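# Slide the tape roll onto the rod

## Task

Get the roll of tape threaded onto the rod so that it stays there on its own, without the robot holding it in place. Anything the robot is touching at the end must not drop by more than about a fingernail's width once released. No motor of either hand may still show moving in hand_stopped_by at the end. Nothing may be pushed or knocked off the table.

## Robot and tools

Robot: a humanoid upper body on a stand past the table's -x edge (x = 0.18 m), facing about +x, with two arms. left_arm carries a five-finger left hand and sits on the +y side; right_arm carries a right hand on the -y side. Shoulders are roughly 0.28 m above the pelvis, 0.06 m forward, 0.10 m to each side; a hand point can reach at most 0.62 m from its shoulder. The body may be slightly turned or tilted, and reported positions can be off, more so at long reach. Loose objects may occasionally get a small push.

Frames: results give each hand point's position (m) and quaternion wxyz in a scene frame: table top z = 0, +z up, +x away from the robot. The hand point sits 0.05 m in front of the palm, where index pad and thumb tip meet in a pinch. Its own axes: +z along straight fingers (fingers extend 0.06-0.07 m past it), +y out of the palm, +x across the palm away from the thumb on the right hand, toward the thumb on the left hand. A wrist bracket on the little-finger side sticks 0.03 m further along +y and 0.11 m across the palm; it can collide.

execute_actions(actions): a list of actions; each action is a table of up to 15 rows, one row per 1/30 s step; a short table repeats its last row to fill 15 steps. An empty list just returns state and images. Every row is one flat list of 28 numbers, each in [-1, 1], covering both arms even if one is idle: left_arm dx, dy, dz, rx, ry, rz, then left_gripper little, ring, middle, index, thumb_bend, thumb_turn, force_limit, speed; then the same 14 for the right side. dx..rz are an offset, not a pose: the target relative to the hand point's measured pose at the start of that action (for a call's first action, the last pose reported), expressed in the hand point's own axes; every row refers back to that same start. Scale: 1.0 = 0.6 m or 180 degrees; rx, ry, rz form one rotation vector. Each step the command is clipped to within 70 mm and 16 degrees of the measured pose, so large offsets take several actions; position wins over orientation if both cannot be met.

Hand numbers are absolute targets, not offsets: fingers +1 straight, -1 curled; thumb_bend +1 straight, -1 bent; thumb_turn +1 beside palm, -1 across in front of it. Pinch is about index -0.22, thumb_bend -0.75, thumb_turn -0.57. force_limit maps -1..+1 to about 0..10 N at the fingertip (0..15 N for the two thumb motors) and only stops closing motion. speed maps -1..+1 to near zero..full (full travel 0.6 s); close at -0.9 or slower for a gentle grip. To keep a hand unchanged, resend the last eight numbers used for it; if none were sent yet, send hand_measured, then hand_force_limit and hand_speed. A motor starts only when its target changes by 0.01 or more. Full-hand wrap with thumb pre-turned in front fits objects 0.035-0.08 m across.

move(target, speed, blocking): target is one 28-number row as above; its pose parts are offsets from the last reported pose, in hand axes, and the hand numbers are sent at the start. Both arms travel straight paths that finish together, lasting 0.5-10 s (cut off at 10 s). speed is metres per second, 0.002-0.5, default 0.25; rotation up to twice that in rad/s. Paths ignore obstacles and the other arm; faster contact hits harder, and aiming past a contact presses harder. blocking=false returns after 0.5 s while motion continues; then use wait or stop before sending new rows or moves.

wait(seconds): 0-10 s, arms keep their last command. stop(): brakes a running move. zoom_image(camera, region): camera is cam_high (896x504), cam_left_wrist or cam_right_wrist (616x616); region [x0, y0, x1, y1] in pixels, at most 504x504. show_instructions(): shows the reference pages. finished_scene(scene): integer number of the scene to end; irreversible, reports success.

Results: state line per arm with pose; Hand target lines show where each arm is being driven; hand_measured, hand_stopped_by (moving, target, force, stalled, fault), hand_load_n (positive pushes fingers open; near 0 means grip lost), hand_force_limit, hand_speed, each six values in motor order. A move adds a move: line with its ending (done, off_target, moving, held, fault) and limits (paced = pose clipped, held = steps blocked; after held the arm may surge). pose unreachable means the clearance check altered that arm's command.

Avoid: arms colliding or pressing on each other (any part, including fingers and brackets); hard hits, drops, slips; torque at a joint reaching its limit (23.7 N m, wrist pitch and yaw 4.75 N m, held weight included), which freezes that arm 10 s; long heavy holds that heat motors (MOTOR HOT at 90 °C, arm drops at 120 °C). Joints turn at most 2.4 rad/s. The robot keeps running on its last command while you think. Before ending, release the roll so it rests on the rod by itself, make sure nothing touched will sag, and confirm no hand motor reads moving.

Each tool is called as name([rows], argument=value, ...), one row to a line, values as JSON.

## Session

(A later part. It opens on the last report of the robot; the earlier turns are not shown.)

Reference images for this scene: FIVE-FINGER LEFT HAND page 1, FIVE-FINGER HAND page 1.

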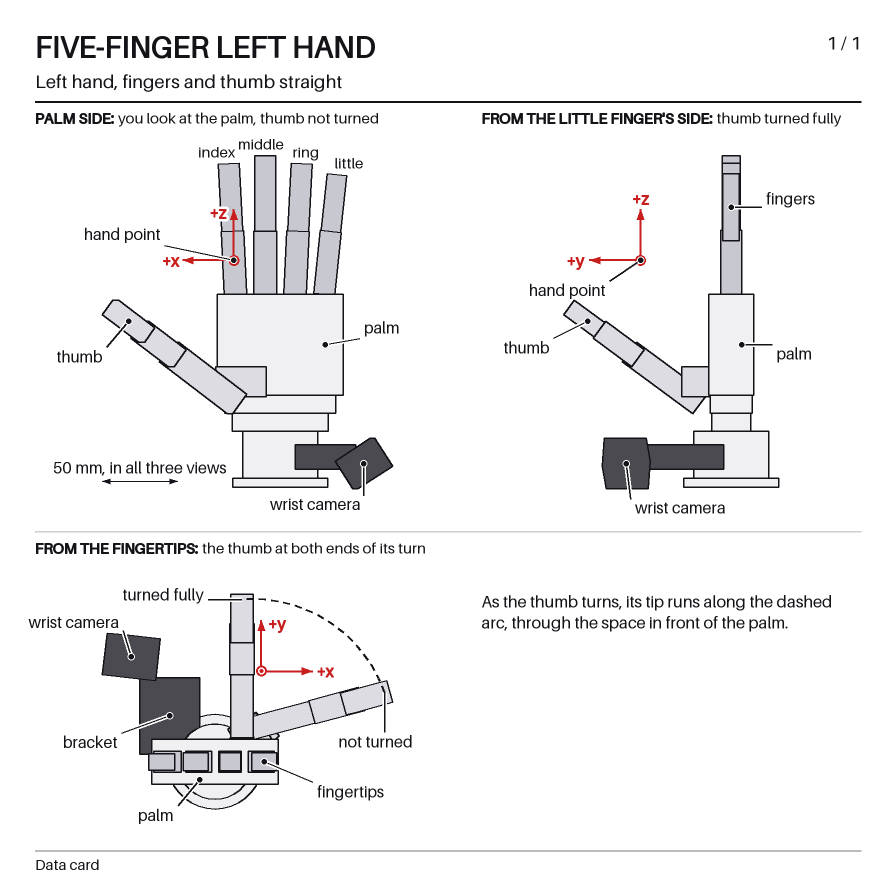

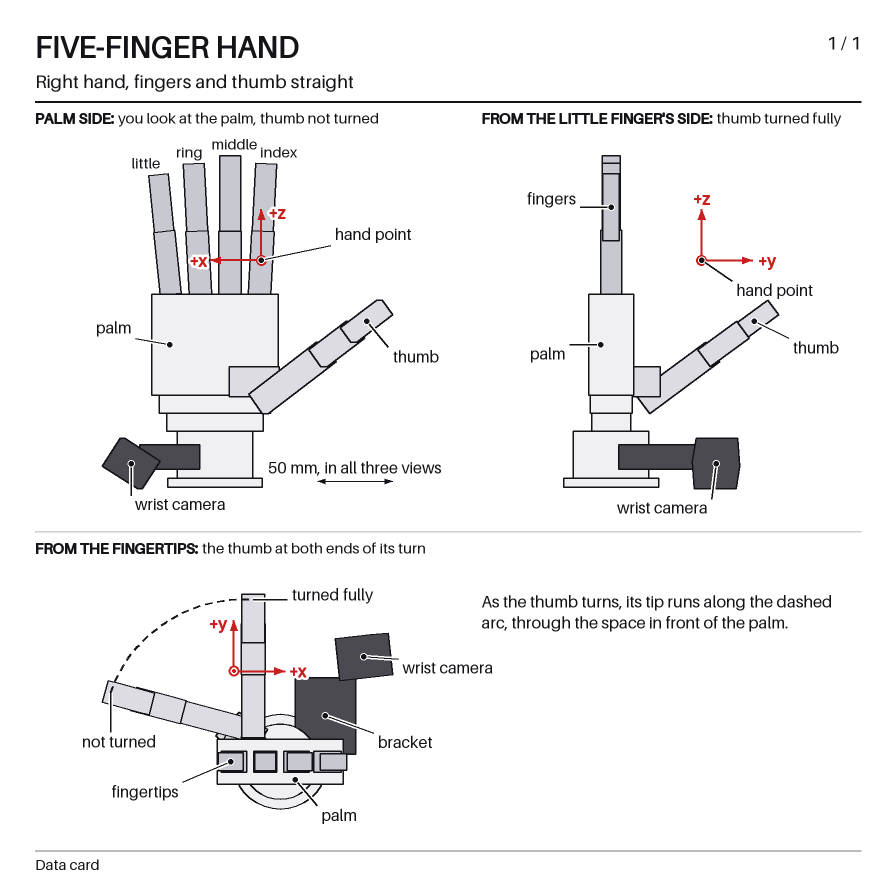

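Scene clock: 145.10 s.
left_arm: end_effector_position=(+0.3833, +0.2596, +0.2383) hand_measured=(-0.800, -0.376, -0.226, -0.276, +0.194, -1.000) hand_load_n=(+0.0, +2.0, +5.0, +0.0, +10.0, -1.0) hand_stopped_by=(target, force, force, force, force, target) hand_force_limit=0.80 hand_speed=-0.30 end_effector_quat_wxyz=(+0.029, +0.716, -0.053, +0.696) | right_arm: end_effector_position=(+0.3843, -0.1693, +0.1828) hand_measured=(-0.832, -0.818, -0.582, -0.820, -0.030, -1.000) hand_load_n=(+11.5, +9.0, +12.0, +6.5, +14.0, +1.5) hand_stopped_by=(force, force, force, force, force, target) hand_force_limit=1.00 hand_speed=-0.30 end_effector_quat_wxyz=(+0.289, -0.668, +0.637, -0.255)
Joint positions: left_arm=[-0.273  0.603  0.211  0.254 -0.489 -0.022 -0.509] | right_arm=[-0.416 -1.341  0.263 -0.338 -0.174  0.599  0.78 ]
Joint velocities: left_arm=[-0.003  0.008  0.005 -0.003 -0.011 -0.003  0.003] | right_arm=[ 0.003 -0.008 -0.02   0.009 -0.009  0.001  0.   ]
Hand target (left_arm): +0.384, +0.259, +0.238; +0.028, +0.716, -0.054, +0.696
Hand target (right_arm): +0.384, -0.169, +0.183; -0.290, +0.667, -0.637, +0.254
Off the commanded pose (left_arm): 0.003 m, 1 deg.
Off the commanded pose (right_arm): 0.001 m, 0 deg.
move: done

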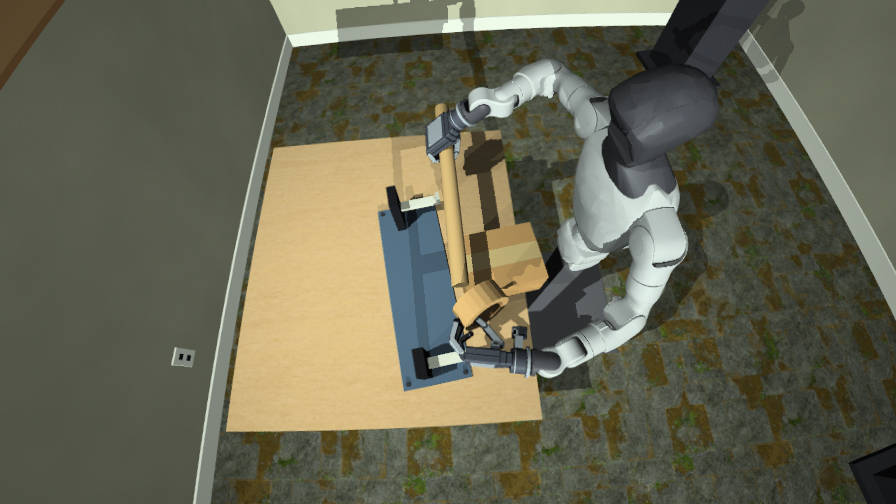

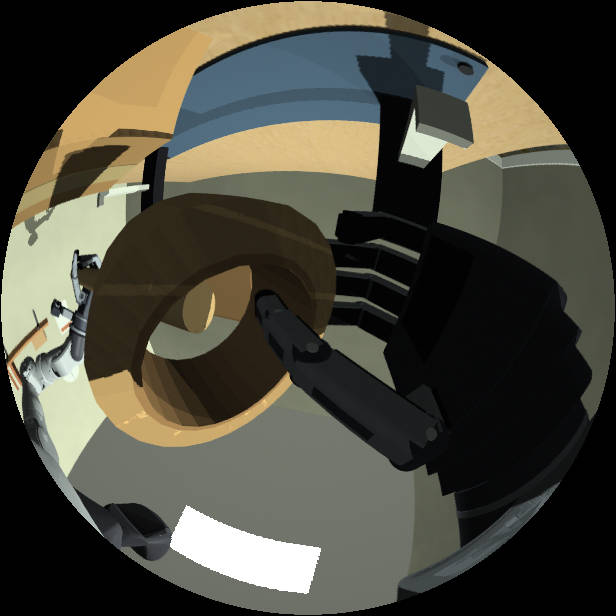

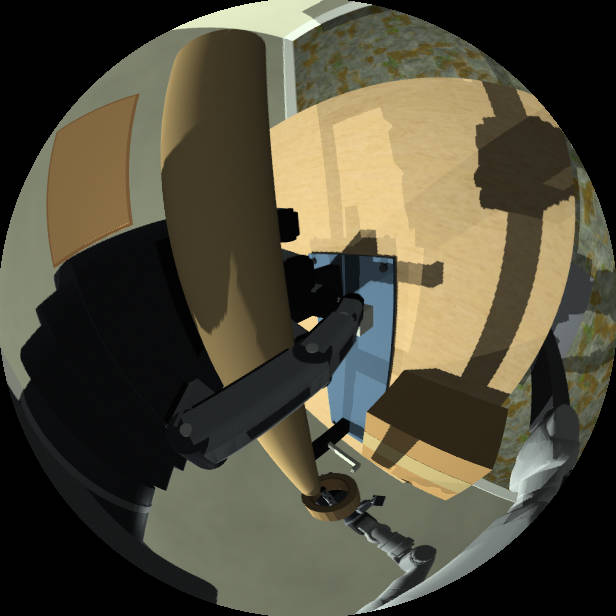

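move(target=[0,0.04,0.015,0.1,0,0,-0.8,-0.8,-0.8,-0.8,-0.3,-1,0.8,-0.3,0,0,0,0,0,0,-0.9,-0.9,-0.9,-0.9,-0.6,-1,1,-0.3], speed=0.03)

zoom_image(camera="cam_high", region=[380,200,580,400])

Scene clock: 157.33 s.
left_arm: end_effector_position=(+0.3864, +0.2379, +0.2340) hand_measured=(-0.800, -0.376, -0.226, -0.276, +0.194, -1.000) hand_load_n=(+0.0, +2.0, +5.5, +0.0, +9.0, +0.5) hand_stopped_by=(target, force, force, force, force, target) hand_force_limit=0.80 hand_speed=-0.30 end_effector_quat_wxyz=(-0.087, +0.713, +0.055, +0.693) | right_arm: end_effector_position=(+0.3837, -0.1709, +0.1814) hand_measured=(-0.832, -0.818, -0.582, -0.820, -0.030, -1.000) hand_load_n=(+11.0, +8.5, +12.0, +7.5, +14.0, +2.0) hand_stopped_by=(force, force, force, force, force, target) hand_force_limit=1.00 hand_speed=-0.30 end_effector_quat_wxyz=(+0.286, -0.668, +0.638, -0.255)
Joint positions: left_arm=[-0.106  0.435  0.049 -0.164 -0.356  0.112  0.093] | right_arm=[-0.414 -1.342  0.266 -0.337 -0.176  0.602  0.78 ]
Joint velocities: left_arm=[ 0.003  0.002  0.006 -0.005  0.     0.     0.011] | right_arm=[ 0.006  0.002  0.006 -0.015 -0.009  0.     0.   ]
Hand target (left_arm): +0.386, +0.236, +0.232; -0.087, +0.715, +0.053, +0.692
Hand target (right_arm): +0.384, -0.169, +0.183; -0.289, +0.668, -0.637, +0.255
Off the commanded pose (left_arm): 0.006 m, 1 deg.
Off the commanded pose (right_arm): 0.002 m, 0 deg.
move: off_target (left_arm)

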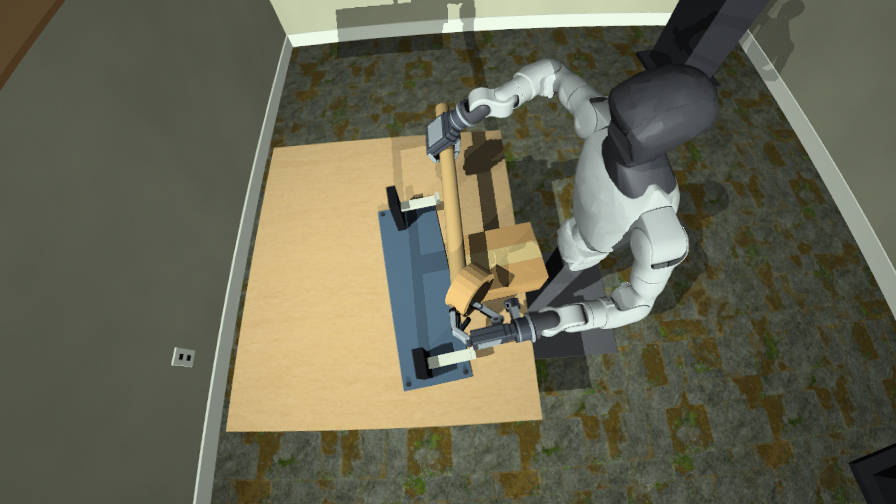

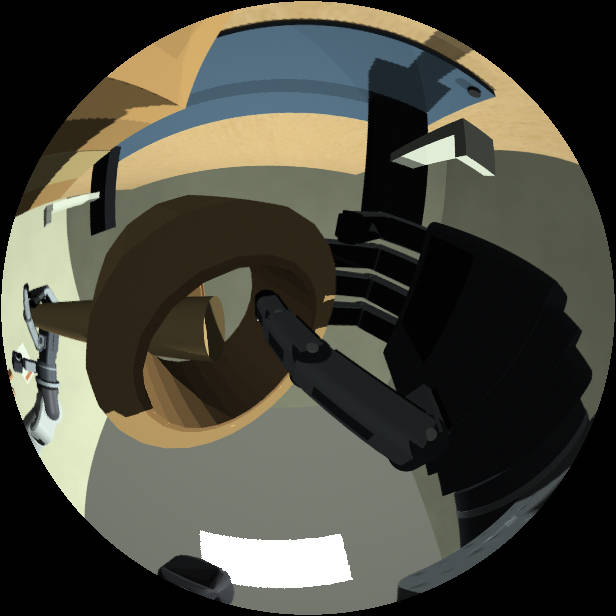

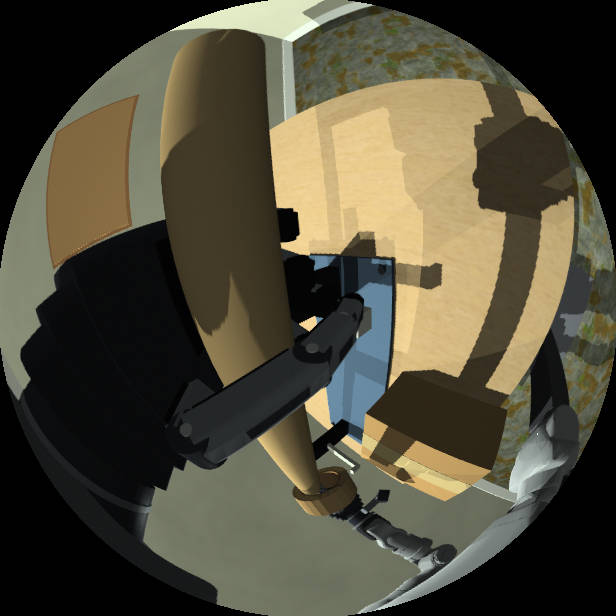

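Region (380, 200, 580, 400) of cam_high's 896x504 image, scaled by 2.520, with more detail than that image has.

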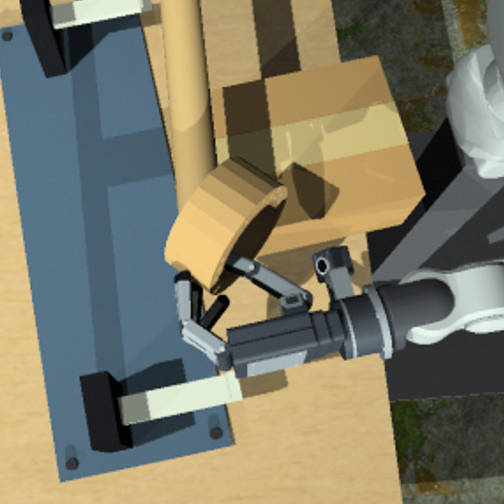

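move(target=[0,0.055,0.02,-0.17,0,0,-0.8,-0.8,-0.8,-0.8,-0.3,-1,0.8,-0.3,0,0,0,0,0,0,-0.9,-0.9,-0.9,-0.9,-0.6,-1,1,-0.3], speed=0.04)

zoom_image(camera="cam_high", region=[380,200,580,400])

Scene clock: 169.83 s.
left_arm: end_effector_position=(+0.4089, +0.2075, +0.2378) hand_measured=(-0.800, -0.376, -0.226, -0.276, +0.194, -1.000) hand_load_n=(+0.0, +1.5, +5.5, +0.0, +9.0, +0.0) hand_stopped_by=(target, force, force, force, force, target) hand_force_limit=0.80 hand_speed=-0.30 end_effector_quat_wxyz=(+0.105, +0.707, -0.120, +0.689) | right_arm: end_effector_position=(+0.3806, -0.1717, +0.1783) hand_measured=(-0.832, -0.818, -0.582, -0.820, -0.030, -1.000) hand_load_n=(+11.5, +8.5, +11.5, +7.0, +14.5, +1.5) hand_stopped_by=(force, force, force, force, force, target) hand_force_limit=1.00 hand_speed=-0.30 end_effector_quat_wxyz=(+0.280, -0.673, +0.636, -0.253)
Joint positions: left_arm=[-0.496  0.571  0.075  0.479 -0.464 -0.078 -0.646] | right_arm=[-0.407 -1.343  0.27  -0.338 -0.182  0.593  0.787]
Joint velocities: left_arm=[ 0.017 -0.011 -0.005  0.015 -0.012 -0.002 -0.004] | right_arm=[ 0.012 -0.003  0.009 -0.002 -0.012  0.     0.   ]
Hand target (left_arm): +0.408, +0.205, +0.237; +0.108, +0.707, -0.124, +0.688
Hand target (right_arm): +0.384, -0.171, +0.181; -0.286, +0.668, -0.638, +0.255
Off the commanded pose (left_arm): 0.007 m, 1 deg.
Off the commanded pose (right_arm): 0.004 m, 1 deg.
move: off_target (left_arm, right_arm)

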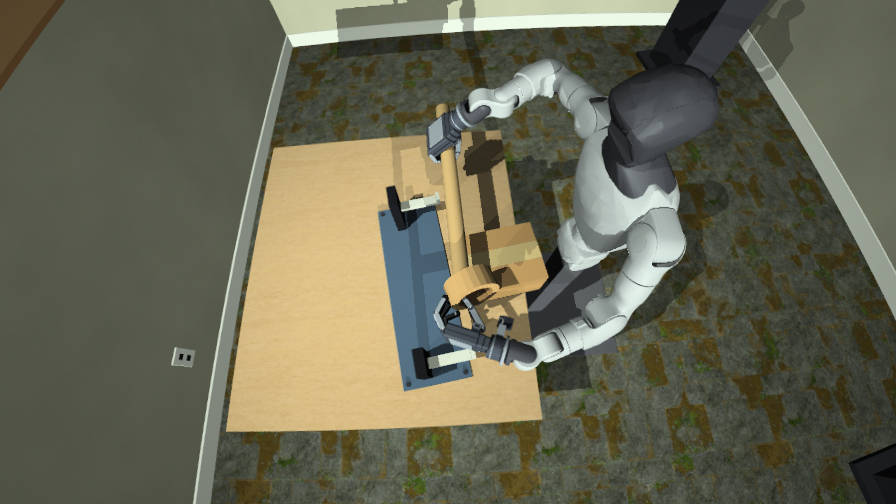

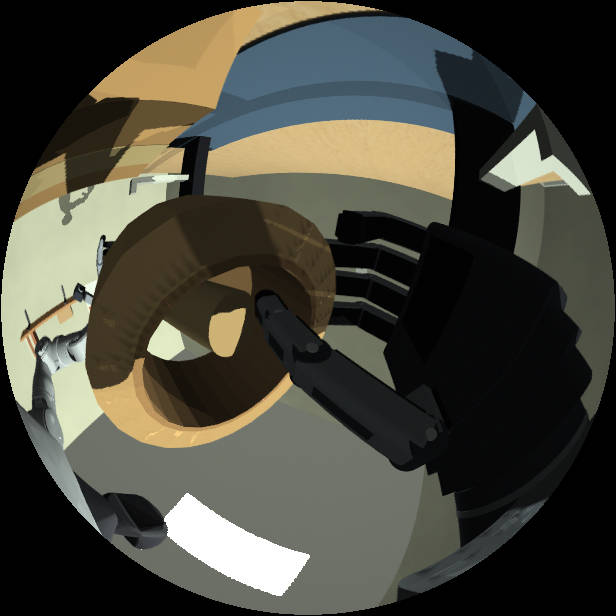

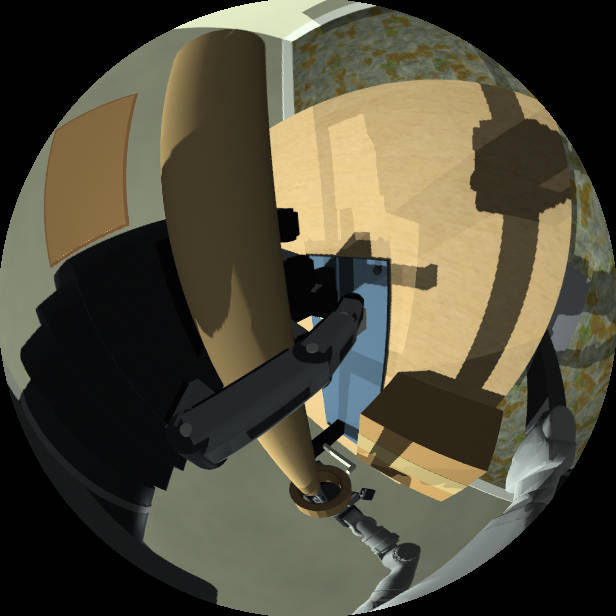

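Region (380, 200, 580, 400) of cam_high's 896x504 image, scaled by 2.520, with more detail than that image has.

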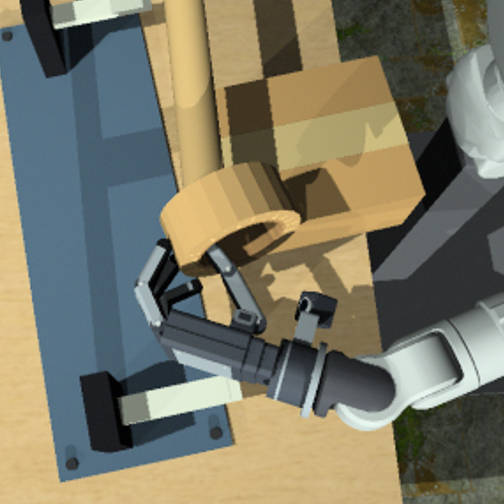

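move(target=[0,0.033,0.028,0,0,0,-0.8,-0.8,-0.8,-0.8,-0.3,-1,0.8,-0.3,0,0,0,0,0,0,-0.9,-0.9,-0.9,-0.9,-0.6,-1,1,-0.3], speed=0.02)

zoom_image(camera="cam_high", region=[380,200,580,400])

Scene clock: 175.03 s.
left_arm: end_effector_position=(+0.4189, +0.1956, +0.2340) hand_measured=(-0.800, -0.376, -0.226, -0.276, +0.194, -1.000) hand_load_n=(+0.0, +2.0, +5.5, +0.0, +9.0, -0.5) hand_stopped_by=(target, force, force, force, force, target) hand_force_limit=0.80 hand_speed=-0.30 end_effector_quat_wxyz=(+0.092, +0.713, -0.108, +0.687) | right_arm: end_effector_position=(+0.3816, -0.1782, +0.1782) hand_measured=(-0.832, -0.818, -0.582, -0.820, -0.030, -1.000) hand_load_n=(+11.5, +8.5, +12.0, +6.5, +14.0, +1.5) hand_stopped_by=(force, force, force, force, force, target) hand_force_limit=1.00 hand_speed=-0.30 end_effector_quat_wxyz=(+0.273, -0.668, +0.642, -0.259)
Joint positions: left_arm=[-0.496  0.544  0.022  0.431 -0.453 -0.052 -0.535] | right_arm=[-0.405 -1.352  0.27  -0.329 -0.184  0.603  0.787]
Joint velocities: left_arm=[-0.012  0.002 -0.006 -0.017  0.012  0.     0.011] | right_arm=[ 0.018  0.009  0.003 -0.009 -0.002  0.     0.   ]
Hand target (left_arm): +0.418, +0.183, +0.236; +0.105, +0.708, -0.120, +0.688
Hand target (right_arm): +0.381, -0.172, +0.178; -0.280, +0.673, -0.636, +0.253
Off the commanded pose (left_arm): 0.013 m, 2 deg.
Off the commanded pose (right_arm): 0.007 m, 1 deg.
move: off_target (left_arm, right_arm)

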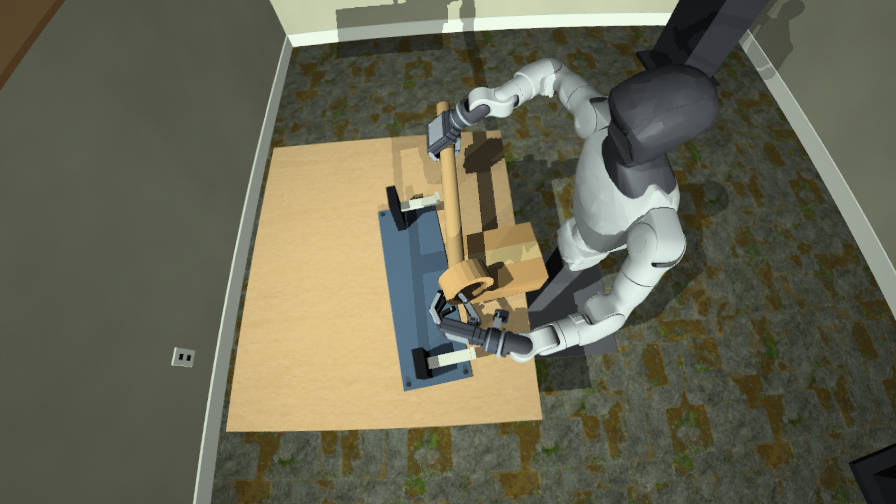

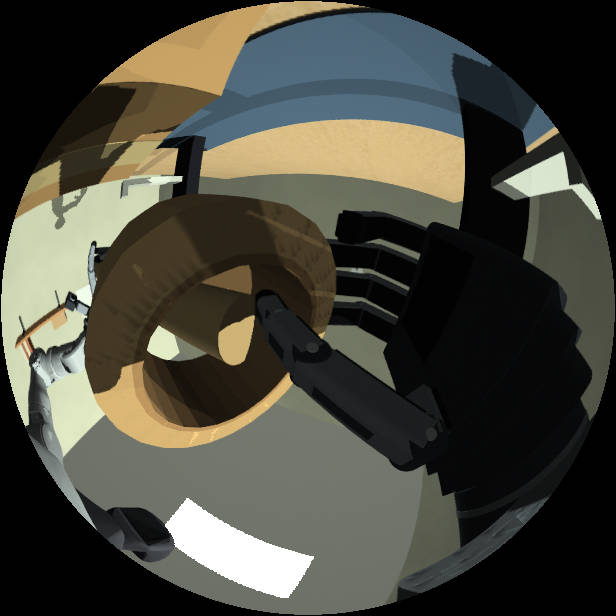

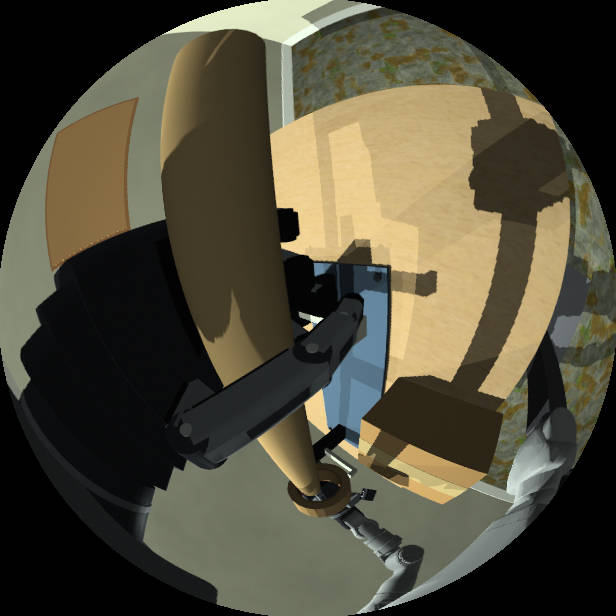

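Region (380, 200, 580, 400) of cam_high's 896x504 image, scaled by 2.520, with more detail than that image has.

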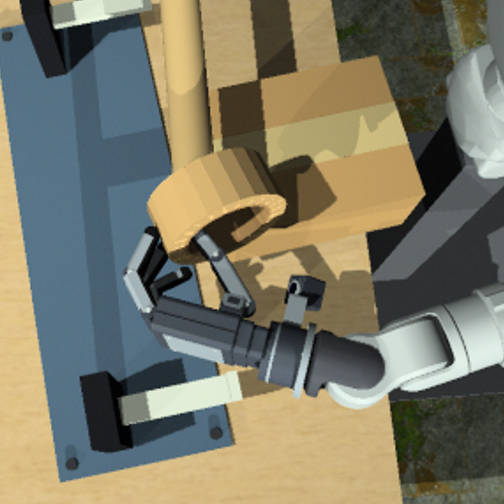

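move(target=[0.015,-0.005,0.02,-0.05,0,0,-0.8,-0.8,-0.8,-0.8,-0.3,-1,0.8,-0.3,0,0,0,0,0,0,-0.9,-0.9,-0.9,-0.9,-0.6,-1,1,-0.3], speed=0.02)

move(target=[0.005,0.04,-0.01,0,0,0,-0.8,-0.8,-0.8,-0.8,-0.3,-1,0.8,-0.3,-0.01,0,0,0,0,0,-0.9,-0.9,-0.9,-0.9,-0.6,-1,1,-0.3], speed=0.02)

zoom_image(camera="cam_high", region=[380,200,580,400])

Scene clock: 185.03 s.
left_arm: end_effector_position=(+0.4330, +0.1931, +0.2449) hand_measured=(-0.800, -0.376, -0.226, -0.276, +0.194, -1.000) hand_load_n=(+0.0, +2.0, +5.0, +0.0, +10.0, -0.5) hand_stopped_by=(target, force, force, force, force, target) hand_force_limit=0.80 hand_speed=-0.30 end_effector_quat_wxyz=(+0.152, +0.700, -0.154, +0.680) | right_arm: end_effector_position=(+0.3817, -0.1786, +0.1782) hand_measured=(-0.832, -0.818, -0.582, -0.820, -0.030, -1.000) hand_load_n=(+11.5, +8.5, +12.0, +6.5, +14.0, +2.0) hand_stopped_by=(force, force, force, force, force, target) hand_force_limit=1.00 hand_speed=-0.30 end_effector_quat_wxyz=(+0.273, -0.668, +0.642, -0.259)
Joint positions: left_arm=[-0.766  0.555  0.017  0.868 -0.451 -0.186 -0.819] | right_arm=[-0.405 -1.352  0.27  -0.329 -0.184  0.604  0.787]
Joint velocities: left_arm=[ 0.005 -0.018  0.006  0.005  0.    -0.007 -0.005] | right_arm=[-0.005 -0.002 -0.008  0.006  0.011  0.     0.   ]
Hand target (left_arm): +0.433, +0.193, +0.244; +0.151, +0.701, -0.158, +0.679
Hand target (right_arm): +0.382, -0.178, +0.178; -0.273, +0.668, -0.642, +0.259
Off the commanded pose (left_arm): 0.003 m, 1 deg.
Off the commanded pose (right_arm): 0.000 m, 0 deg.
move: done

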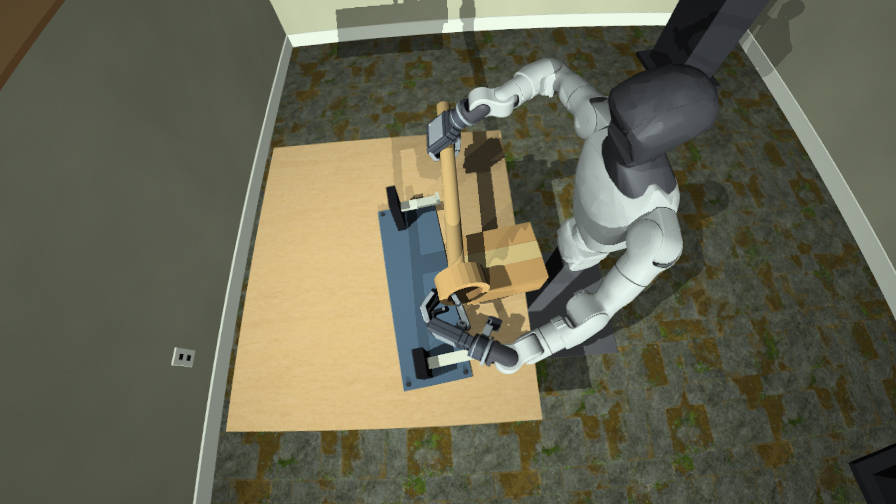

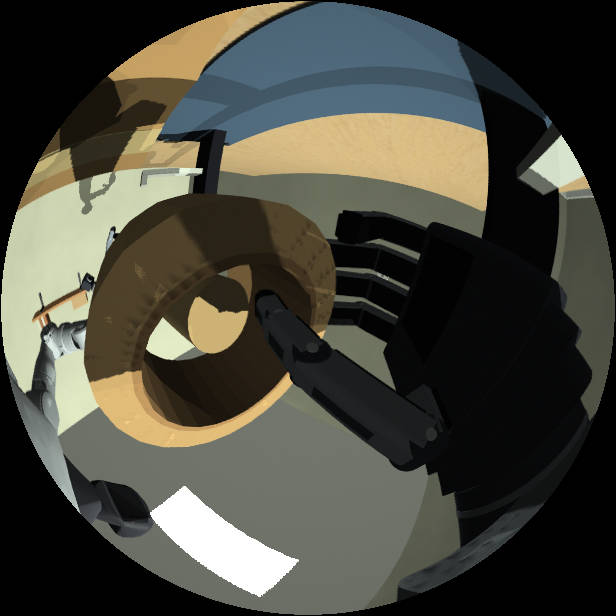

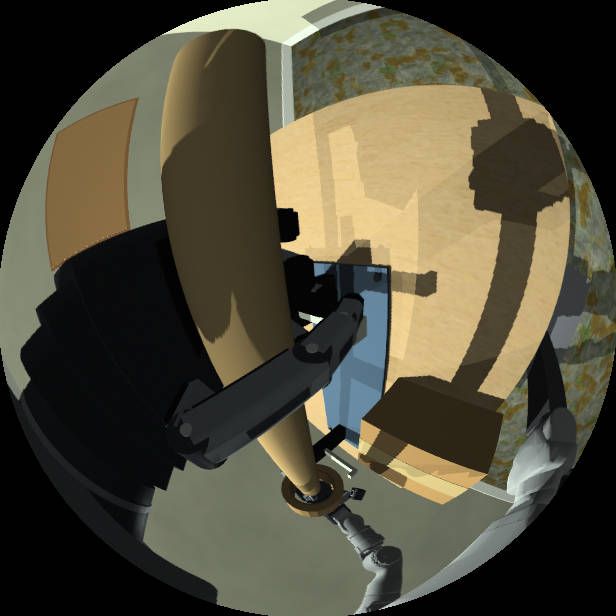

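Scene clock: 186.50 s.
left_arm: end_effector_position=(+0.4220, +0.1954, +0.2460) hand_measured=(-0.800, -0.376, -0.226, -0.276, +0.194, -1.000) hand_load_n=(+0.0, +3.0, +6.5, +0.0, +7.5, -2.0) hand_stopped_by=(target, force, force, force, force, target) hand_force_limit=0.80 hand_speed=-0.30 end_effector_quat_wxyz=(+0.131, +0.710, -0.127, +0.680) | right_arm: end_effector_position=(+0.3784, -0.1753, +0.1755) hand_measured=(-0.832, -0.818, -0.582, -0.820, -0.030, -1.000) hand_load_n=(+14.0, +9.0, +10.5, +2.0, +15.5, -0.5) hand_stopped_by=(force, force, force, force, force, target) hand_force_limit=1.00 hand_speed=-0.30 end_effector_quat_wxyz=(+0.266, -0.670, +0.644, -0.255)
Joint positions: left_arm=[-0.589  0.579  0.024  0.535 -0.492 -0.031 -0.663] | right_arm=[-0.425 -1.349  0.299 -0.346 -0.188  0.633  0.801]
Joint velocities: left_arm=[ 0.015  0.018 -0.012 -0.002 -0.011  0.004  0.015] | right_arm=[0.    0.006 0.006 0.018 0.011 0.002 0.   ]
Hand target (left_arm): +0.416, +0.175, +0.247; +0.150, +0.702, -0.157, +0.678
Hand target (right_arm): +0.381, -0.173, +0.178; -0.273, +0.668, -0.642, +0.259
Off the commanded pose (left_arm): 0.022 m, 4 deg.
Off the commanded pose (right_arm): 0.005 m, 1 deg.
move: off_target (left_arm, right_arm)

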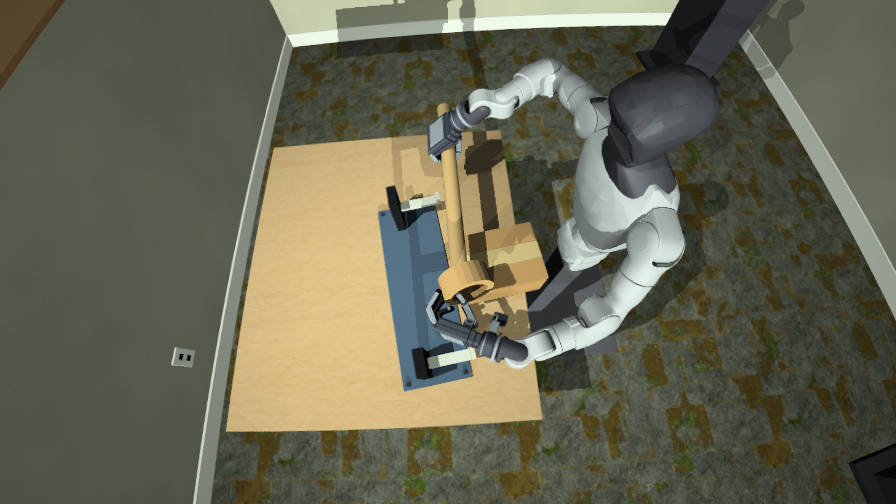

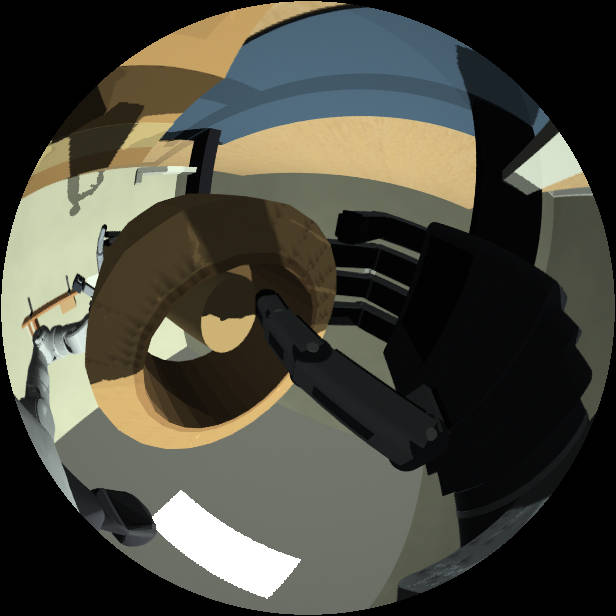

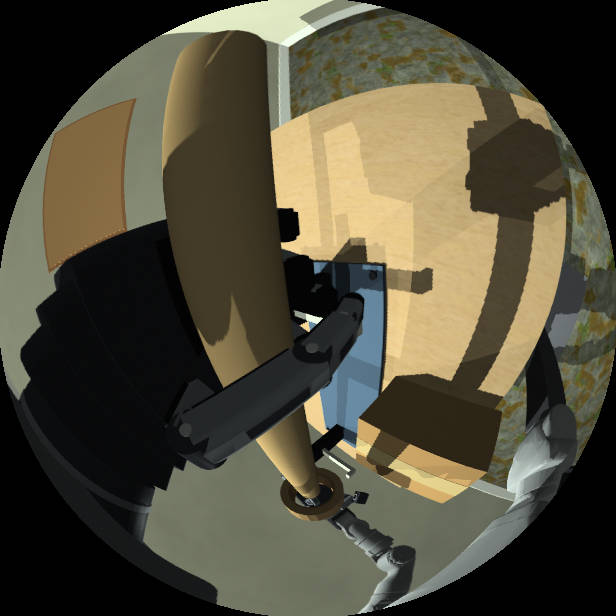

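Region (380, 200, 580, 400) of cam_high's 896x504 image, scaled by 2.520, with more detail than that image has.

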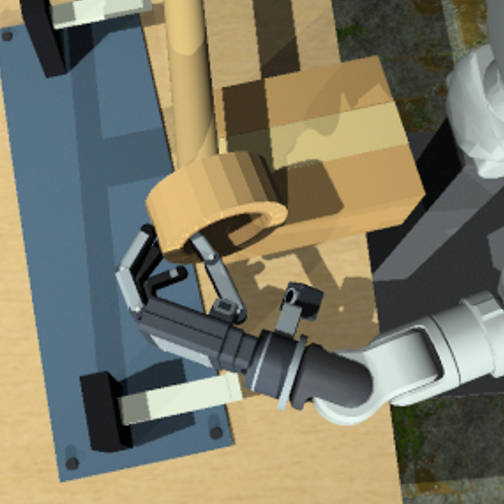

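move(target=[0.015,-0.005,0.01,0,0,0,0.3,0.3,0.3,0.3,1,-1,0.8,-0.5,0,0,0,0,0,0,-0.9,-0.9,-0.9,-0.9,-0.6,-1,1,-0.3], speed=0.02)

zoom_image(camera="cam_high", region=[380,200,580,400])

Scene clock: 193.87 s.
left_arm: end_effector_position=(+0.4303, +0.1980, +0.2589) hand_measured=(+0.300, +0.300, +0.300, +0.300, +0.998, -1.000) hand_load_n=(+0.0, +0.0, +0.0, +0.0, -0.5, -2.0) hand_stopped_by=(target, target, target, target, target, target) hand_force_limit=0.80 hand_speed=-0.50 end_effector_quat_wxyz=(+0.127, +0.707, -0.125, +0.685) | right_arm: end_effector_position=(+0.3756, -0.1759, +0.1727) hand_measured=(-0.832, -0.818, -0.582, -0.820, -0.030, -1.000) hand_load_n=(+7.0, +5.5, +11.5, +6.0, +14.5, +3.0) hand_stopped_by=(force, force, force, force, force, target) hand_force_limit=1.00 hand_speed=-0.30 end_effector_quat_wxyz=(+0.261, -0.675, +0.643, -0.252)
Joint positions: left_arm=[-0.632  0.595  0.017  0.54  -0.506 -0.003 -0.647] | right_arm=[-0.419 -1.351  0.303 -0.346 -0.191  0.626  0.805]
Joint velocities: left_arm=[ 0.003  0.005 -0.005 -0.006  0.018  0.    -0.003] | right_arm=[ 0.    -0.008  0.009  0.003 -0.008  0.     0.   ]
Hand target (left_arm): +0.429, +0.195, +0.255; +0.132, +0.710, -0.127, +0.680
Hand target (right_arm): +0.378, -0.175, +0.176; -0.266, +0.670, -0.644, +0.255
Off the commanded pose (left_arm): 0.005 m, 1 deg.
Off the commanded pose (right_arm): 0.004 m, 1 deg.
move: off_target (left_arm, right_arm)

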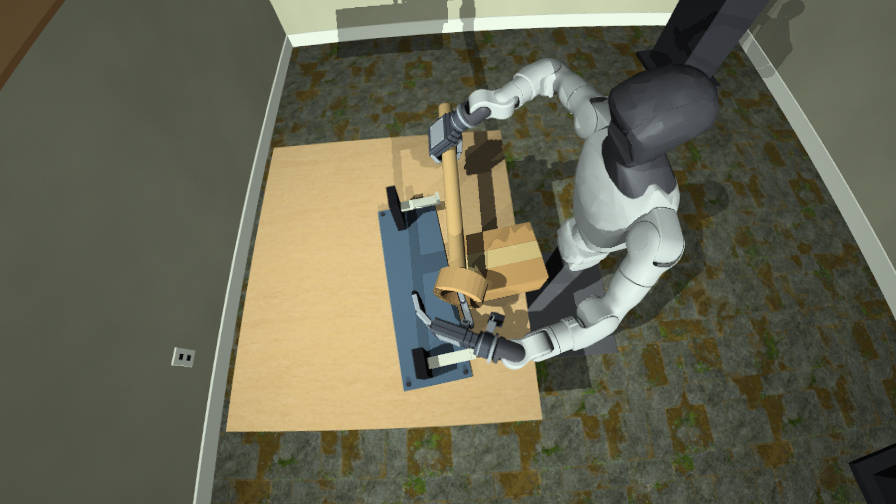

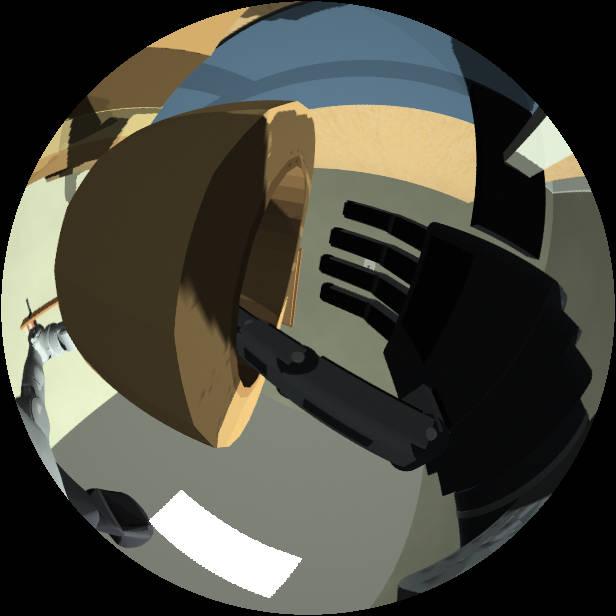

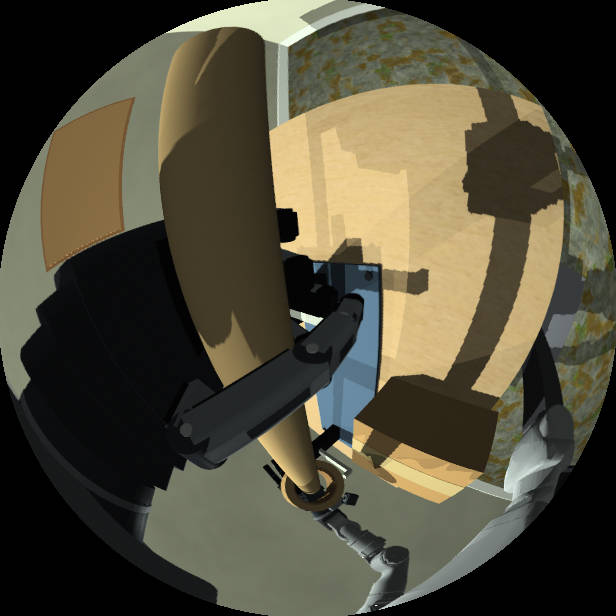

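Region (380, 200, 580, 400) of cam_high's 896x504 image, scaled by 2.520, with more detail than that image has.

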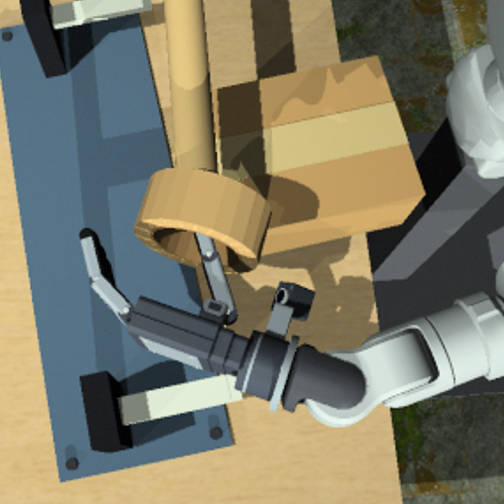

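move(target=[0.01,-0.01,0.025,0,0,0,0,0,0,0,1,-1,0.5,-0.5,0,0,0,0,0,0,-0.9,-0.9,-0.9,-0.9,-0.6,-1,1,-0.3], speed=0.02)

move(target=[0,0.04,0.012,0,0,0,0,0,0,0,1,-1,0.5,-0.5,0,0,0,0,0,0,-0.9,-0.9,-0.9,-0.9,-0.6,-1,1,-0.3], speed=0.02)

zoom_image(camera="cam_high", region=[380,200,580,400])

Scene clock: 201.73 s.
left_arm: end_effector_position=(+0.4468, +0.1989, +0.2654) hand_measured=(+0.000, +0.000, +0.000, +0.000, +1.000, -1.000) hand_load_n=(+0.0, +0.0, +0.0, +0.0, +0.0, -3.0) hand_stopped_by=(target, target, target, target, target, target) hand_force_limit=0.50 hand_speed=-0.50 end_effector_quat_wxyz=(+0.128, +0.706, -0.121, +0.686) | right_arm: end_effector_position=(+0.3755, -0.1760, +0.1725) hand_measured=(-0.832, -0.818, -0.582, -0.820, -0.030, -1.000) hand_load_n=(+7.0, +5.5, +11.5, +6.0, +14.5, +3.5) hand_stopped_by=(force, force, force, force, force, target) hand_force_limit=1.00 hand_speed=-0.30 end_effector_quat_wxyz=(+0.261, -0.675, +0.643, -0.252)
Joint positions: left_arm=[-0.736  0.584 -0.004  0.67  -0.497 -0.028 -0.659] | right_arm=[-0.419 -1.351  0.303 -0.346 -0.191  0.626  0.805]
Joint velocities: left_arm=[ 0.006 -0.002 -0.005  0.015  0.003  0.     0.   ] | right_arm=[ 0.002  0.006  0.008 -0.002  0.009  0.     0.   ]
Hand target (left_arm): +0.447, +0.197, +0.264; +0.129, +0.706, -0.123, +0.685
Hand target (right_arm): +0.376, -0.176, +0.173; -0.261, +0.675, -0.643, +0.252
Off the commanded pose (left_arm): 0.001 m, 1 deg.
Off the commanded pose (right_arm): 0.000 m, 0 deg.
move: done

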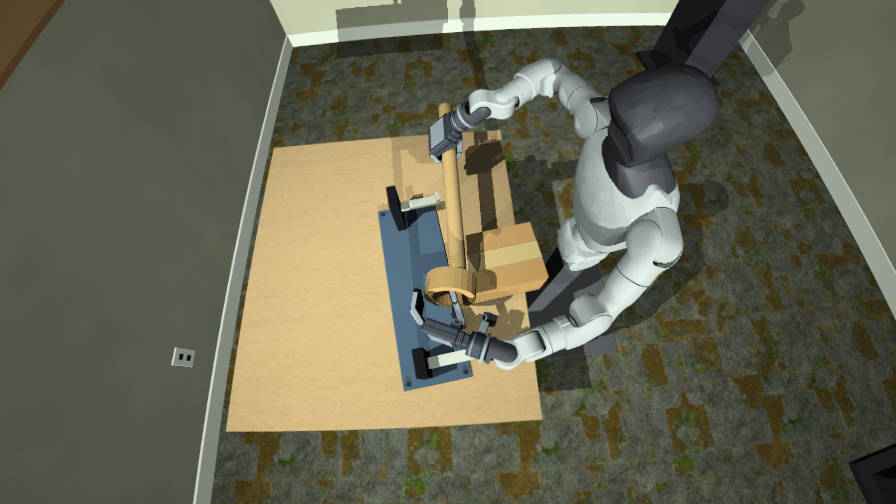

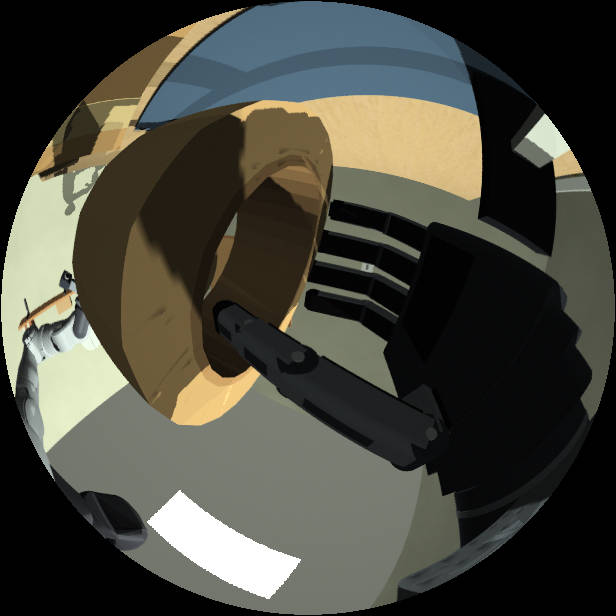

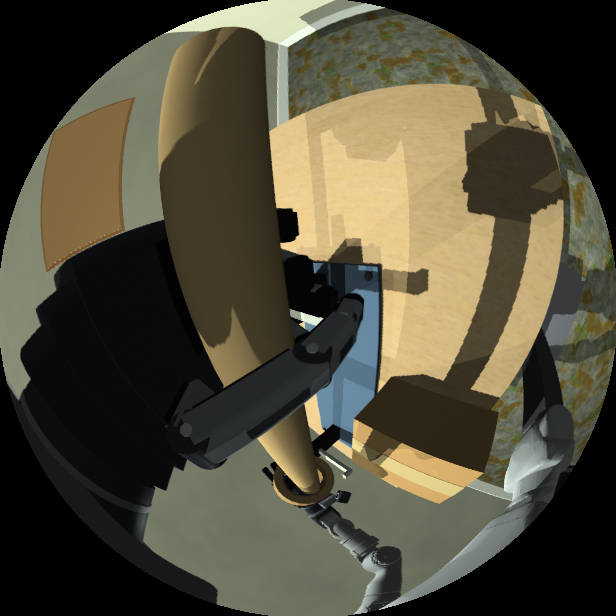

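Scene clock: 203.23 s.
left_arm: end_effector_position=(+0.4443, +0.1751, +0.2655) hand_measured=(+0.000, +0.000, +0.000, +0.000, +1.000, -1.000) hand_load_n=(+0.0, +0.0, +0.0, +0.0, +0.0, -3.0) hand_stopped_by=(target, target, target, target, target, target) hand_force_limit=0.50 hand_speed=-0.50 end_effector_quat_wxyz=(+0.128, +0.706, -0.121, +0.686) | right_arm: end_effector_position=(+0.3755, -0.1760, +0.1725) hand_measured=(-0.832, -0.818, -0.582, -0.820, -0.030, -1.000) hand_load_n=(+7.0, +5.5, +11.5, +6.0, +14.0, +3.5) hand_stopped_by=(force, force, force, force, force, target) hand_force_limit=1.00 hand_speed=-0.30 end_effector_quat_wxyz=(+0.261, -0.675, +0.643, -0.252)
Joint positions: left_arm=[-0.671  0.552 -0.037  0.491 -0.497  0.045 -0.55 ] | right_arm=[-0.419 -1.351  0.303 -0.346 -0.191  0.626  0.805]
Joint velocities: left_arm=[ 0.008  0.015  0.005 -0.009  0.     0.     0.003] | right_arm=[0.    0.    0.006 0.003 0.    0.    0.   ]
Hand target (left_arm): +0.444, +0.174, +0.264; +0.127, +0.708, -0.122, +0.684
Hand target (right_arm): +0.376, -0.176, +0.172; -0.261, +0.675, -0.643, +0.252
Off the commanded pose (left_arm): 0.002 m, 0 deg.
Off the commanded pose (right_arm): 0.000 m, 0 deg.
move: done

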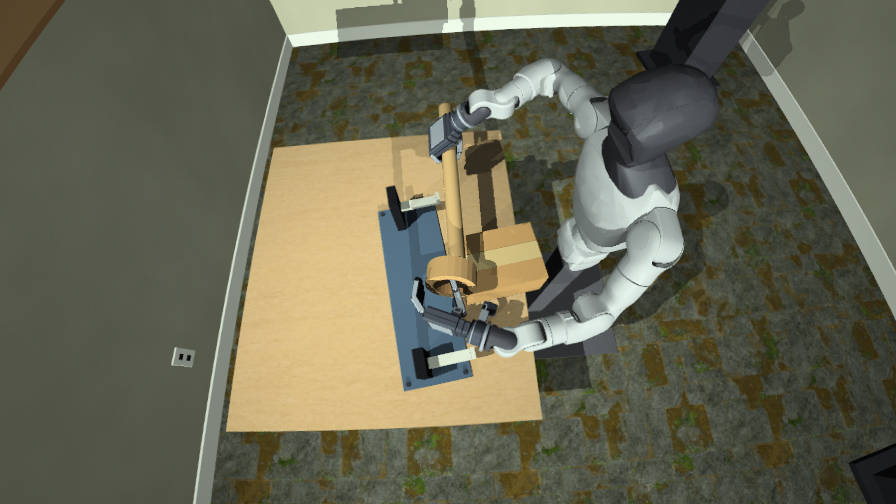

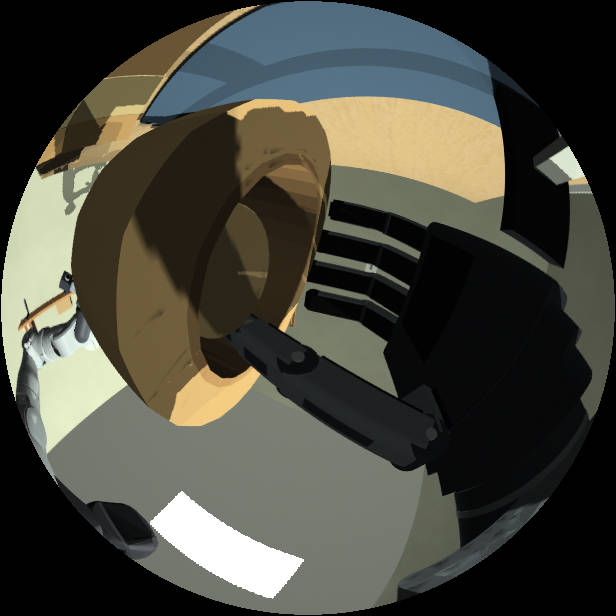

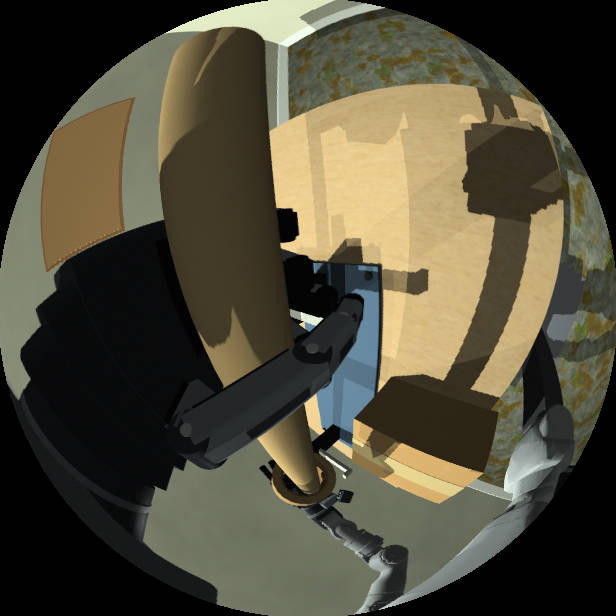

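Region (380, 200, 580, 400) of cam_high's 896x504 image, scaled by 2.520, with more detail than that image has.

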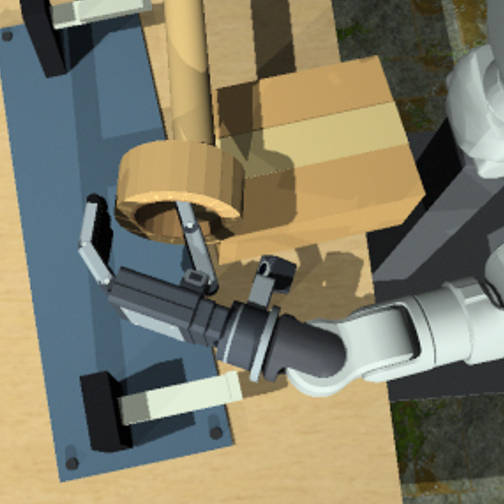

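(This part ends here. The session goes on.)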